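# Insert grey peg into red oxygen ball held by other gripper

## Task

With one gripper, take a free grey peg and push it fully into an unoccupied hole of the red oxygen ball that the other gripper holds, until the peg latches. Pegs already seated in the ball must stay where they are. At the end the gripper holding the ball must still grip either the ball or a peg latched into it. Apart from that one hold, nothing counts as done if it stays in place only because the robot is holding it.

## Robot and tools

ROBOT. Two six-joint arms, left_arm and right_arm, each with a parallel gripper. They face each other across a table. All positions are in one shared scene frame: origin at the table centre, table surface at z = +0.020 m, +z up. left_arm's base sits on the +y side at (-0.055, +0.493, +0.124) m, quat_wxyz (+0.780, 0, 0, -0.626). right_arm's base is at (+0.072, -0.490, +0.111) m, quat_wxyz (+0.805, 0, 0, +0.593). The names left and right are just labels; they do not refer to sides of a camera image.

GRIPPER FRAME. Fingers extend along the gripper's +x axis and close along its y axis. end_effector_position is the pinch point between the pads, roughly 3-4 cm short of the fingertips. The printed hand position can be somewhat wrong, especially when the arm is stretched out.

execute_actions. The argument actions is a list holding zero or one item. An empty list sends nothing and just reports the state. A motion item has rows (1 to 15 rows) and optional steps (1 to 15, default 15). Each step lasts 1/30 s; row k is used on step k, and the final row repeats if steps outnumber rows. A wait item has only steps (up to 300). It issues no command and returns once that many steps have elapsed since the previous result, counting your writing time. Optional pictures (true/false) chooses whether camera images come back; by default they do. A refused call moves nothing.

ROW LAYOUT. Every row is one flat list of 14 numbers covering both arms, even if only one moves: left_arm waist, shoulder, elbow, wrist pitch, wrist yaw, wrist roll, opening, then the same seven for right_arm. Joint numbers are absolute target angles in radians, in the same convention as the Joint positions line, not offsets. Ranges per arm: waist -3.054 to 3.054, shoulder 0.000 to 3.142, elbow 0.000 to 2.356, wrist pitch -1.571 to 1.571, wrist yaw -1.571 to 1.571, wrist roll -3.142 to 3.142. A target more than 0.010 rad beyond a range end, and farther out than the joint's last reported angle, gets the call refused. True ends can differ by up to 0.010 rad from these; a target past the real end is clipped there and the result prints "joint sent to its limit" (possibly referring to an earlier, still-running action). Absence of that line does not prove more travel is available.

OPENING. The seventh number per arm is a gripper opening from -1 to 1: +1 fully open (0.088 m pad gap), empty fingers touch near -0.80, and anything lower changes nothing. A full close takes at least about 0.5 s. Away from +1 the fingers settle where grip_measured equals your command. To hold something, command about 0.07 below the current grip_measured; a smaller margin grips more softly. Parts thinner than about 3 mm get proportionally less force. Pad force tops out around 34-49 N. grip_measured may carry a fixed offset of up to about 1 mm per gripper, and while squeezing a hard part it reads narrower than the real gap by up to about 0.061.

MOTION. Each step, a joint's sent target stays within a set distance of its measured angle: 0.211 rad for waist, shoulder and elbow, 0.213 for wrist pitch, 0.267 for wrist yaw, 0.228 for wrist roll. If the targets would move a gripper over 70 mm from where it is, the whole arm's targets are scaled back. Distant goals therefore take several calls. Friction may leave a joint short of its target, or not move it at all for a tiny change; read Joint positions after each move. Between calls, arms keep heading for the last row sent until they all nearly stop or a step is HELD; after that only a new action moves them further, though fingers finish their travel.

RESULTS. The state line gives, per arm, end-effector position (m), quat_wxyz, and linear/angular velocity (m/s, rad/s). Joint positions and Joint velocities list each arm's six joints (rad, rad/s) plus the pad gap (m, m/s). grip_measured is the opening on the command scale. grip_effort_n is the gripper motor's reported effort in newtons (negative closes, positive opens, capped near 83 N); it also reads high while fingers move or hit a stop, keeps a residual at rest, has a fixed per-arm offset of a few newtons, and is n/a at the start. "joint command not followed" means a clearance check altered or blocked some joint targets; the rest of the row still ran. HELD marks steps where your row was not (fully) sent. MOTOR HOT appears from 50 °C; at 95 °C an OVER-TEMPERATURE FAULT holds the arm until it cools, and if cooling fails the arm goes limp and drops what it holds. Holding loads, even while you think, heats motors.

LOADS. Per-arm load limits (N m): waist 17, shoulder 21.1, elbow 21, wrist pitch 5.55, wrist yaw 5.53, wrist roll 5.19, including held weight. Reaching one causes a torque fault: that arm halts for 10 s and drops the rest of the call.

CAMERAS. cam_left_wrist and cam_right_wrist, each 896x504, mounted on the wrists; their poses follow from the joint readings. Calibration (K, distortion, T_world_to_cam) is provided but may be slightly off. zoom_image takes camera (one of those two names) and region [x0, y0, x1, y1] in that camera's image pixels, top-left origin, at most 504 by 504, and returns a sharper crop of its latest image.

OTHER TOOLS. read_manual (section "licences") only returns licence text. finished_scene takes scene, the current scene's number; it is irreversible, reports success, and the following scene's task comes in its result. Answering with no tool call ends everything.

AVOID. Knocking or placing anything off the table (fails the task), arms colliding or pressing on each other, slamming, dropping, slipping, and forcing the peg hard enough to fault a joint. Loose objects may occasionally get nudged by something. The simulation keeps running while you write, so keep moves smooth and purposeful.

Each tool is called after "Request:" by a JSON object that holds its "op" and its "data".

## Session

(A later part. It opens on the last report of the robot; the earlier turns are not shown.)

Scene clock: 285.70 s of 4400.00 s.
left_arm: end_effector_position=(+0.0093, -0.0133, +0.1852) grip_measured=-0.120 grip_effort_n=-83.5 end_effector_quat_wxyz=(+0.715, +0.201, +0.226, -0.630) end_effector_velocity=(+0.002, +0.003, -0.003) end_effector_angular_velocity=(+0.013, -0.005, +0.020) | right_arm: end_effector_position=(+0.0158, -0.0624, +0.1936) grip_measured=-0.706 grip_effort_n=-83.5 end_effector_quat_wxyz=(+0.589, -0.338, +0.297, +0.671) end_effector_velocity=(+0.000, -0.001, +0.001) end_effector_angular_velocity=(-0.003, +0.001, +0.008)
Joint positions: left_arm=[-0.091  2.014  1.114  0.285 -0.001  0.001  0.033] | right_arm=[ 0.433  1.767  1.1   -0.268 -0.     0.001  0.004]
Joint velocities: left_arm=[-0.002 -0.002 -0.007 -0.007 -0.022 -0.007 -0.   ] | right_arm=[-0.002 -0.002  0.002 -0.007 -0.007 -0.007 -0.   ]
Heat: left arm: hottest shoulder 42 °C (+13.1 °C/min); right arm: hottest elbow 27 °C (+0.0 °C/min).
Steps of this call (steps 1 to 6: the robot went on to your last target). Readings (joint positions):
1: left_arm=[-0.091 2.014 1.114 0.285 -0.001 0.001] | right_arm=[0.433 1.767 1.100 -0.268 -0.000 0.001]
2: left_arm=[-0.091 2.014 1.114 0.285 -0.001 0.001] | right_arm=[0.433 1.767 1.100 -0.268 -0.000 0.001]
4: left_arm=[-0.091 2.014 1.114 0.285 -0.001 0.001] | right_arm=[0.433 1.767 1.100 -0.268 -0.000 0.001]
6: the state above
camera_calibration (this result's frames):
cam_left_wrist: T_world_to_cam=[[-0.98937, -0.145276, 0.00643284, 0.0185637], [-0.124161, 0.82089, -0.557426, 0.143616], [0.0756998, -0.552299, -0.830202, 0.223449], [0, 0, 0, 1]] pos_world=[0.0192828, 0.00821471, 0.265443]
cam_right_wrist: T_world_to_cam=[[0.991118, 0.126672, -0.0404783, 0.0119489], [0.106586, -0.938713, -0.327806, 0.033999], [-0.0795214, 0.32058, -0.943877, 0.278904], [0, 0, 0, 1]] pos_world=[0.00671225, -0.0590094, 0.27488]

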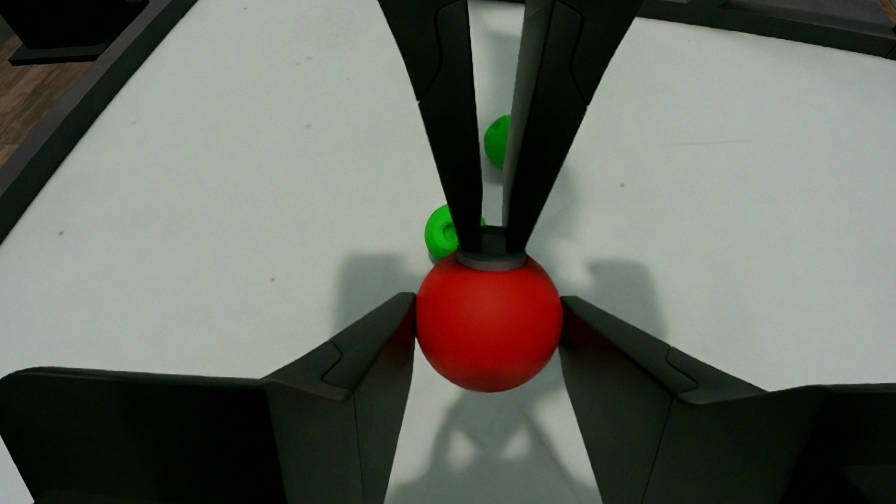

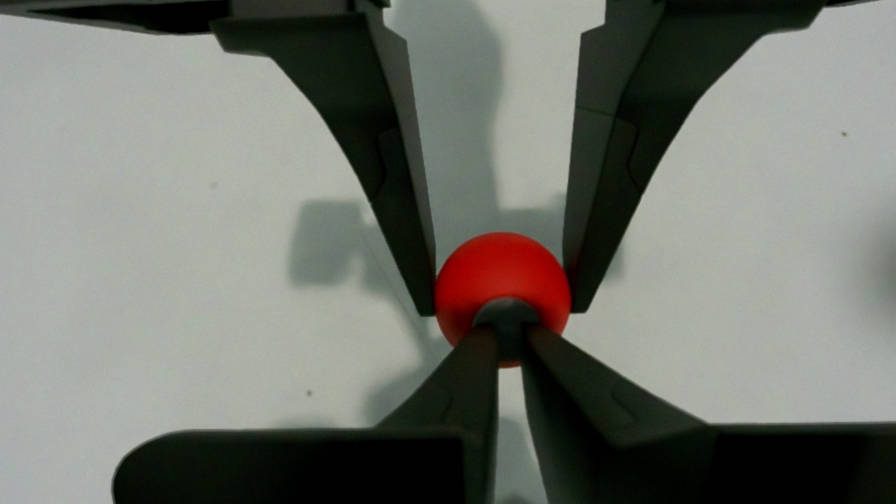

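Request:
{"op": "execute_actions", "data": {"actions": [{"rows": [
[-0.094,1.9595,1.1705,0.329,-0.004,0.001,-0.19, 0.4357,1.806,1.0873,-0.265,0.004,0.003,-0.775],
[-0.094,1.962,1.168,0.325,-0.004,0.001,-0.19, 0.4357,1.8025,1.0878,-0.265,0.004,0.003,-0.775],
[-0.094,1.9655,1.164,0.3195,-0.004,0.001,-0.19, 0.4357,1.798,1.0886,-0.265,0.004,0.003,-0.775],
[-0.094,1.9695,1.160,0.313,-0.004,0.001,-0.19, 0.4357,1.792,1.0895,-0.265,0.004,0.003,-0.775],
[-0.094,1.974,1.155,0.306,-0.004,0.001,-0.19, 0.4357,1.786,1.0905,-0.265,0.004,0.003,-0.775],
[-0.094,1.979,1.150,0.2985,-0.004,0.001,-0.19, 0.4357,1.779,1.0915,-0.265,0.004,0.003,-0.775],
[-0.094,1.984,1.145,0.291,-0.004,0.001,-0.19, 0.4357,1.772,1.0925,-0.265,0.004,0.003,-0.775],
[-0.094,1.989,1.140,0.2835,-0.004,0.001,-0.19, 0.4357,1.765,1.0935,-0.265,0.004,0.003,-0.775],
[-0.094,1.9935,1.135,0.2765,-0.004,0.001,-0.19, 0.4357,1.759,1.0945,-0.265,0.004,0.003,-0.775],
[-0.094,1.9975,1.1305,0.2705,-0.004,0.001,-0.19, 0.4357,1.753,1.0954,-0.265,0.004,0.003,-0.775],
[-0.094,2.001,1.127,0.2655,-0.004,0.001,-0.19, 0.4357,1.749,1.0961,-0.265,0.004,0.003,-0.775],
[-0.094,2.0035,1.1245,0.262,-0.004,0.001,-0.19, 0.4357,1.746,1.0966,-0.265,0.004,0.003,-0.77],
[-0.094,2.005,1.123,0.260,-0.004,0.001,-0.19, 0.4357,1.744,1.097,-0.265,0.004,0.003,-0.755],
[-0.094,2.006,1.122,0.259,-0.004,0.001,-0.19, 0.4357,1.743,1.097,-0.265,0.004,0.003,-0.74],
[-0.094,2.006,1.122,0.259,-0.004,0.001,-0.19, 0.4357,1.743,1.097,-0.265,0.004,0.003,-0.72]
], "steps": 15}], "pictures": false}}

Request:
{"op": "execute_actions", "data": {"actions": [{"rows": [
[-0.094,2.006,1.122,0.259,-0.004,0.001,-0.19, 0.4357,1.743,1.097,-0.265,0.004,0.003,-0.70],
[-0.094,2.006,1.122,0.259,-0.004,0.001,-0.19, 0.4357,1.743,1.097,-0.265,0.004,0.003,-0.68],
[-0.094,2.006,1.122,0.259,-0.004,0.001,-0.19, 0.4357,1.743,1.097,-0.265,0.004,0.003,-0.66],
[-0.094,2.006,1.122,0.259,-0.004,0.001,-0.19, 0.4357,1.743,1.097,-0.265,0.004,0.003,-0.64],
[-0.094,2.006,1.122,0.259,-0.004,0.001,-0.19, 0.4357,1.743,1.097,-0.265,0.004,0.003,-0.62],
[-0.094,2.006,1.122,0.259,-0.004,0.001,-0.19, 0.4357,1.742,1.097,-0.266,0.004,0.003,-0.60],
[-0.094,2.006,1.122,0.259,-0.004,0.001,-0.19, 0.4357,1.740,1.097,-0.268,0.004,0.003,-0.58],
[-0.094,2.006,1.122,0.259,-0.004,0.001,-0.19, 0.4357,1.737,1.097,-0.271,0.004,0.003,-0.57],
[-0.094,2.006,1.122,0.259,-0.004,0.001,-0.19, 0.4357,1.733,1.097,-0.275,0.004,0.003,-0.56],
[-0.094,2.006,1.122,0.259,-0.004,0.001,-0.19, 0.4357,1.728,1.097,-0.280,0.004,0.003,-0.56],
[-0.094,2.006,1.122,0.259,-0.004,0.001,-0.19, 0.4357,1.722,1.097,-0.287,0.004,0.003,-0.56],
[-0.094,2.006,1.122,0.259,-0.004,0.001,-0.19, 0.4357,1.715,1.097,-0.295,0.004,0.003,-0.56],
[-0.094,2.006,1.122,0.259,-0.004,0.001,-0.19, 0.4357,1.707,1.097,-0.304,0.004,0.003,-0.56],
[-0.094,2.006,1.122,0.259,-0.004,0.001,-0.19, 0.4357,1.698,1.097,-0.314,0.004,0.003,-0.56],
[-0.094,2.006,1.122,0.259,-0.004,0.001,-0.19, 0.4357,1.689,1.097,-0.324,0.004,0.003,-0.56]
], "steps": 15}], "pictures": false}}

Request:
{"op": "execute_actions", "data": {"actions": [{"rows": [
[-0.094,2.006,1.122,0.259,-0.004,0.001,-0.19, 0.4357,1.680,1.097,-0.334,0.004,0.003,-0.56],
[-0.094,2.006,1.122,0.259,-0.004,0.001,-0.19, 0.4357,1.671,1.097,-0.344,0.004,0.003,-0.56],
[-0.094,2.006,1.122,0.259,-0.004,0.001,-0.19, 0.4357,1.662,1.097,-0.354,0.004,0.003,-0.56],
[-0.094,2.006,1.122,0.259,-0.004,0.001,-0.19, 0.4357,1.654,1.097,-0.363,0.004,0.003,-0.56],
[-0.094,2.006,1.122,0.259,-0.004,0.001,-0.19, 0.4357,1.647,1.097,-0.371,0.004,0.003,-0.56],
[-0.094,2.006,1.122,0.259,-0.004,0.001,-0.19, 0.4357,1.641,1.097,-0.378,0.004,0.003,-0.56],
[-0.094,2.006,1.122,0.259,-0.004,0.001,-0.19, 0.4357,1.636,1.097,-0.384,0.004,0.003,-0.56],
[-0.094,2.006,1.122,0.259,-0.004,0.001,-0.19, 0.4357,1.632,1.097,-0.388,0.004,0.003,-0.56],
[-0.094,2.006,1.122,0.259,-0.004,0.001,-0.19, 0.4357,1.629,1.097,-0.391,0.004,0.003,-0.56],
[-0.094,2.006,1.122,0.259,-0.004,0.001,-0.19, 0.4357,1.627,1.097,-0.393,0.004,0.003,-0.56],
[-0.094,2.006,1.122,0.259,-0.004,0.001,-0.19, 0.4357,1.626,1.097,-0.394,0.004,0.003,-0.56]
], "steps": 15}]}}

Request:
{"op": "zoom_image", "data": {"camera": "cam_left_wrist", "region": [430, 160, 560, 290]}}

Scene clock: 299.47 s of 4400.00 s.
left_arm: end_effector_position=(+0.0090, -0.0103, +0.1810) grip_measured=-0.120 grip_effort_n=-83.5 end_effector_quat_wxyz=(+0.713, +0.208, +0.235, -0.627) end_effector_velocity=(-0.001, +0.007, -0.010) end_effector_angular_velocity=(+0.043, +0.031, +0.025) | right_arm: end_effector_position=(+0.0157, -0.0621, +0.2001) grip_measured=-0.706 grip_effort_n=-83.5 end_effector_quat_wxyz=(+0.591, -0.333, +0.292, +0.674) end_effector_velocity=(-0.002, -0.001, +0.005) end_effector_angular_velocity=(+0.007, +0.005, +0.028)
Joint positions: left_arm=[-0.091  2.014  1.114  0.262 -0.001  0.001  0.033] | right_arm=[ 0.433  1.751  1.1   -0.267 -0.     0.001  0.004]
Joint velocities: left_arm=[-0.002  0.002 -0.007 -0.037 -0.007 -0.037 -0.   ] | right_arm=[-0.002 -0.012  0.002 -0.007 -0.022 -0.022  0.   ]
Heat: left arm: hottest shoulder 51 °C (+22.2 °C/min); right arm: hottest elbow 27 °C (-1.0 °C/min). Fold the left arm in close to its base before you think long.
MOTOR HOT: a motor of the left arm reached 50 °C. Now the hottest motor of the left arm, joint 2 (shoulder), reports 51 °C. The temperature limit of the motors' drives, at which the controller stops that arm, is 95 °C. To cool a motor, set the load down, stop pushing, or move to a pose that needs little force.
Steps of this call (steps 1 to 15: the robot went on to your last target; steps 16 to 90: nothing new was sent; then 10.27 s passed at rest; steps 91 to 105: all 15 steps of this action). Readings (joint positions):
91: left_arm=[-0.091 2.014 1.114 0.285 -0.001 0.001] | right_arm=[0.433 1.767 1.100 -0.268 -0.000 0.001]
92: left_arm=[-0.091 2.014 1.114 0.285 -0.001 0.001] | right_arm=[0.433 1.767 1.100 -0.268 -0.000 0.001]
94: left_arm=[-0.091 2.014 1.114 0.284 -0.001 0.001] | right_arm=[0.433 1.767 1.100 -0.268 -0.000 0.001]
98: left_arm=[-0.091 2.014 1.114 0.275 -0.001 0.001] | right_arm=[0.433 1.762 1.100 -0.267 -0.000 0.001]
105: the state above

Scene clock: 299.97 s of 4400.00 s.
left_arm: end_effector_position=(+0.0089, -0.0100, +0.1806) grip_measured=-0.120 grip_effort_n=-83.5 end_effector_quat_wxyz=(+0.712, +0.209, +0.236, -0.627) end_effector_velocity=(-0.000, +0.002, -0.001) end_effector_angular_velocity=(+0.007, +0.002, +0.008) | right_arm: end_effector_position=(+0.0164, -0.0673, +0.2081) grip_measured=-0.568 grip_effort_n=13.3 end_effector_quat_wxyz=(+0.591, -0.334, +0.293, +0.674) end_effector_velocity=(+0.005, -0.041, +0.059) end_effector_angular_velocity=(-0.017, -0.001, +0.008)
Joint positions: left_arm=[-0.091  2.014  1.114  0.259 -0.001  0.001  0.033] | right_arm=[ 0.433  1.721  1.1   -0.3   -0.     0.001  0.011]
Joint velocities: left_arm=[-0.002 -0.002 -0.002 -0.007 -0.007 -0.007 -0.   ] | right_arm=[-0.002 -0.227 -0.002 -0.242 -0.007 -0.007  0.003]
Heat: left arm: hottest shoulder 51 °C (+22.0 °C/min); right arm: hottest elbow 27 °C (-1.0 °C/min). Fold the left arm in close to its base before you think long.
MOTOR HOT: still on. Now the hottest motor of the left arm, joint 2 (shoulder), reports 51 °C; a drive's own limit is 95 °C.
Steps of this call (steps 1 to 15: all 15 steps of this action). Readings (joint positions):
1: left_arm=[-0.091 2.014 1.114 0.261 -0.001 0.001] | right_arm=[0.433 1.750 1.100 -0.267 -0.000 0.001]
2: left_arm=[-0.091 2.014 1.114 0.260 -0.001 0.001] | right_arm=[0.433 1.750 1.100 -0.267 -0.000 0.001]
4: left_arm=[-0.091 2.014 1.114 0.259 -0.001 0.001] | right_arm=[0.433 1.750 1.100 -0.267 -0.000 0.001]
8: left_arm=[-0.091 2.014 1.114 0.259 -0.001 0.001] | right_arm=[0.433 1.749 1.100 -0.267 -0.000 0.001]
15: the state above

Scene clock: 300.47 s of 4400.00 s.
left_arm: end_effector_position=(+0.0089, -0.0100, +0.1806) grip_measured=-0.120 grip_effort_n=-83.5 end_effector_quat_wxyz=(+0.712, +0.209, +0.236, -0.627) end_effector_velocity=(-0.000, +0.002, -0.001) end_effector_angular_velocity=(+0.007, +0.002, +0.008) | right_arm: end_effector_position=(+0.0185, -0.0832, +0.2306) grip_measured=-0.563 grip_effort_n=13.7 end_effector_quat_wxyz=(+0.590, -0.335, +0.294, +0.673) end_effector_velocity=(-0.001, -0.009, -0.001) end_effector_angular_velocity=(-0.038, +0.008, +0.017)
Joint positions: left_arm=[-0.091  2.014  1.114  0.259 -0.001  0.001  0.033] | right_arm=[ 0.433  1.635  1.1   -0.389 -0.     0.001  0.011]
Joint velocities: left_arm=[-0.002 -0.002 -0.002 -0.007 -0.007 -0.007 -0.   ] | right_arm=[-0.002 -0.012  0.002 -0.051 -0.022 -0.007 -0.   ]
Heat: left arm: hottest shoulder 51 °C (+22.2 °C/min); right arm: hottest elbow 27 °C (-1.0 °C/min). Fold the left arm in close to its base before you think long.
MOTOR HOT: still on. Now the hottest motor of the left arm, joint 2 (shoulder), reports 51 °C; a drive's own limit is 95 °C.
Steps of this call (steps 1 to 15: all 15 steps of this action). Readings (joint positions):
1: left_arm=[-0.091 2.014 1.114 0.259 -0.001 0.001] | right_arm=[0.433 1.713 1.100 -0.308 -0.000 0.001]
2: left_arm=[-0.091 2.014 1.114 0.259 -0.001 0.001] | right_arm=[0.433 1.704 1.100 -0.317 -0.000 0.001]
4: left_arm=[-0.091 2.014 1.114 0.259 -0.001 0.001] | right_arm=[0.433 1.686 1.100 -0.336 -0.000 0.001]
8: left_arm=[-0.091 2.014 1.114 0.259 -0.001 0.001] | right_arm=[0.433 1.654 1.100 -0.368 -0.000 0.001]
15: the state above
camera_calibration (this result's frames):
cam_left_wrist: T_world_to_cam=[[-0.98935, -0.145435, 0.00592555, 0.0187478], [-0.125947, 0.834956, -0.53571, 0.134537], [0.0729634, -0.530751, -0.844381, 0.224298], [0, 0, 0, 1]] pos_world=[0.0191272, 0.00944019, 0.261355]
cam_right_wrist: T_world_to_cam=[[0.991064, 0.127086, -0.040516, 0.013409], [0.106139, -0.935316, -0.337518, 0.028813], [-0.0807889, 0.330201, -0.940447, 0.320741], [0, 0, 0, 1]] pos_world=[0.00956496, -0.0806638, 0.311908]

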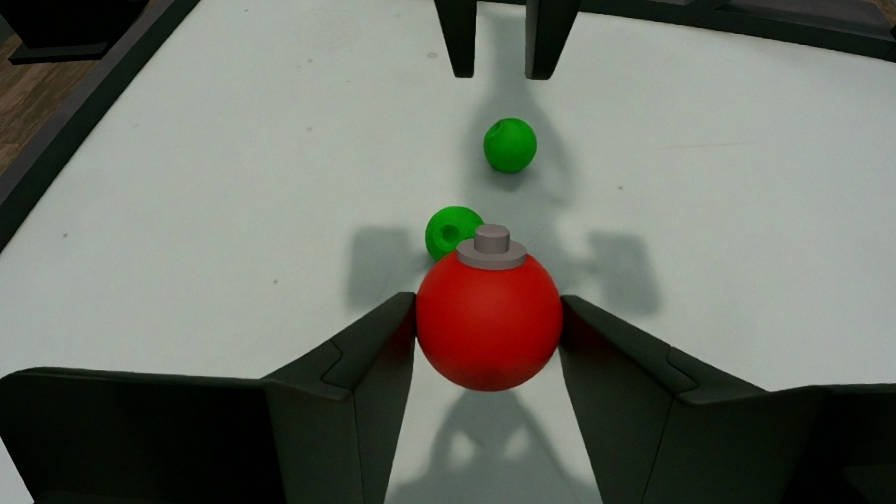

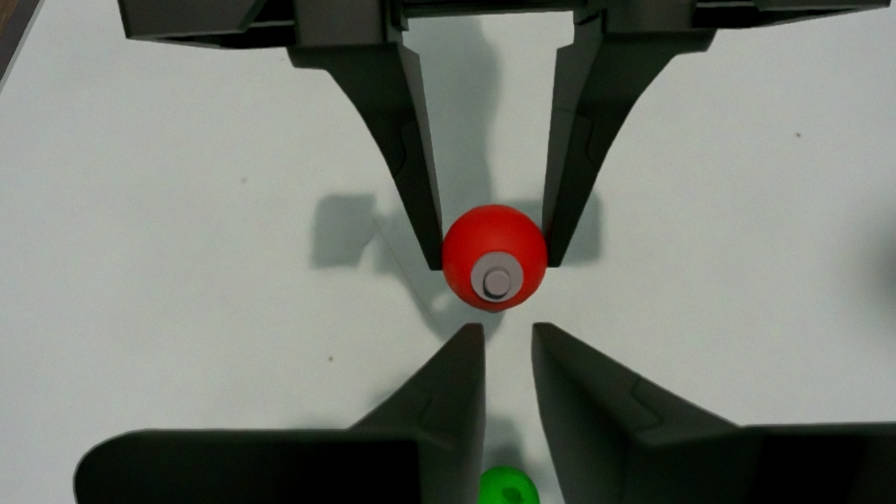

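Region (430, 160, 560, 290) of cam_left_wrist's 896x504 image, scaled by 3.877, with more detail than that image has.

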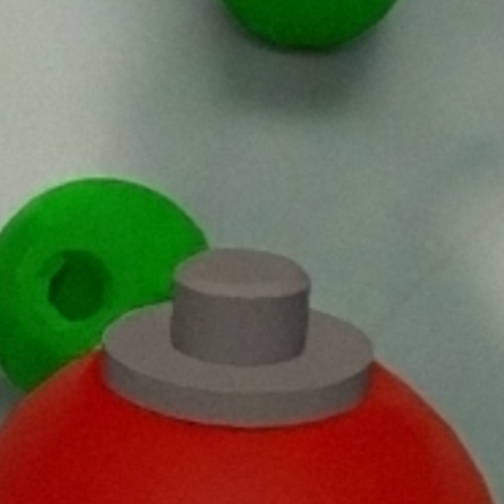

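Request:
{"op": "finished_scene", "data": {"scene": 1}}

The scene is finished: the task was done.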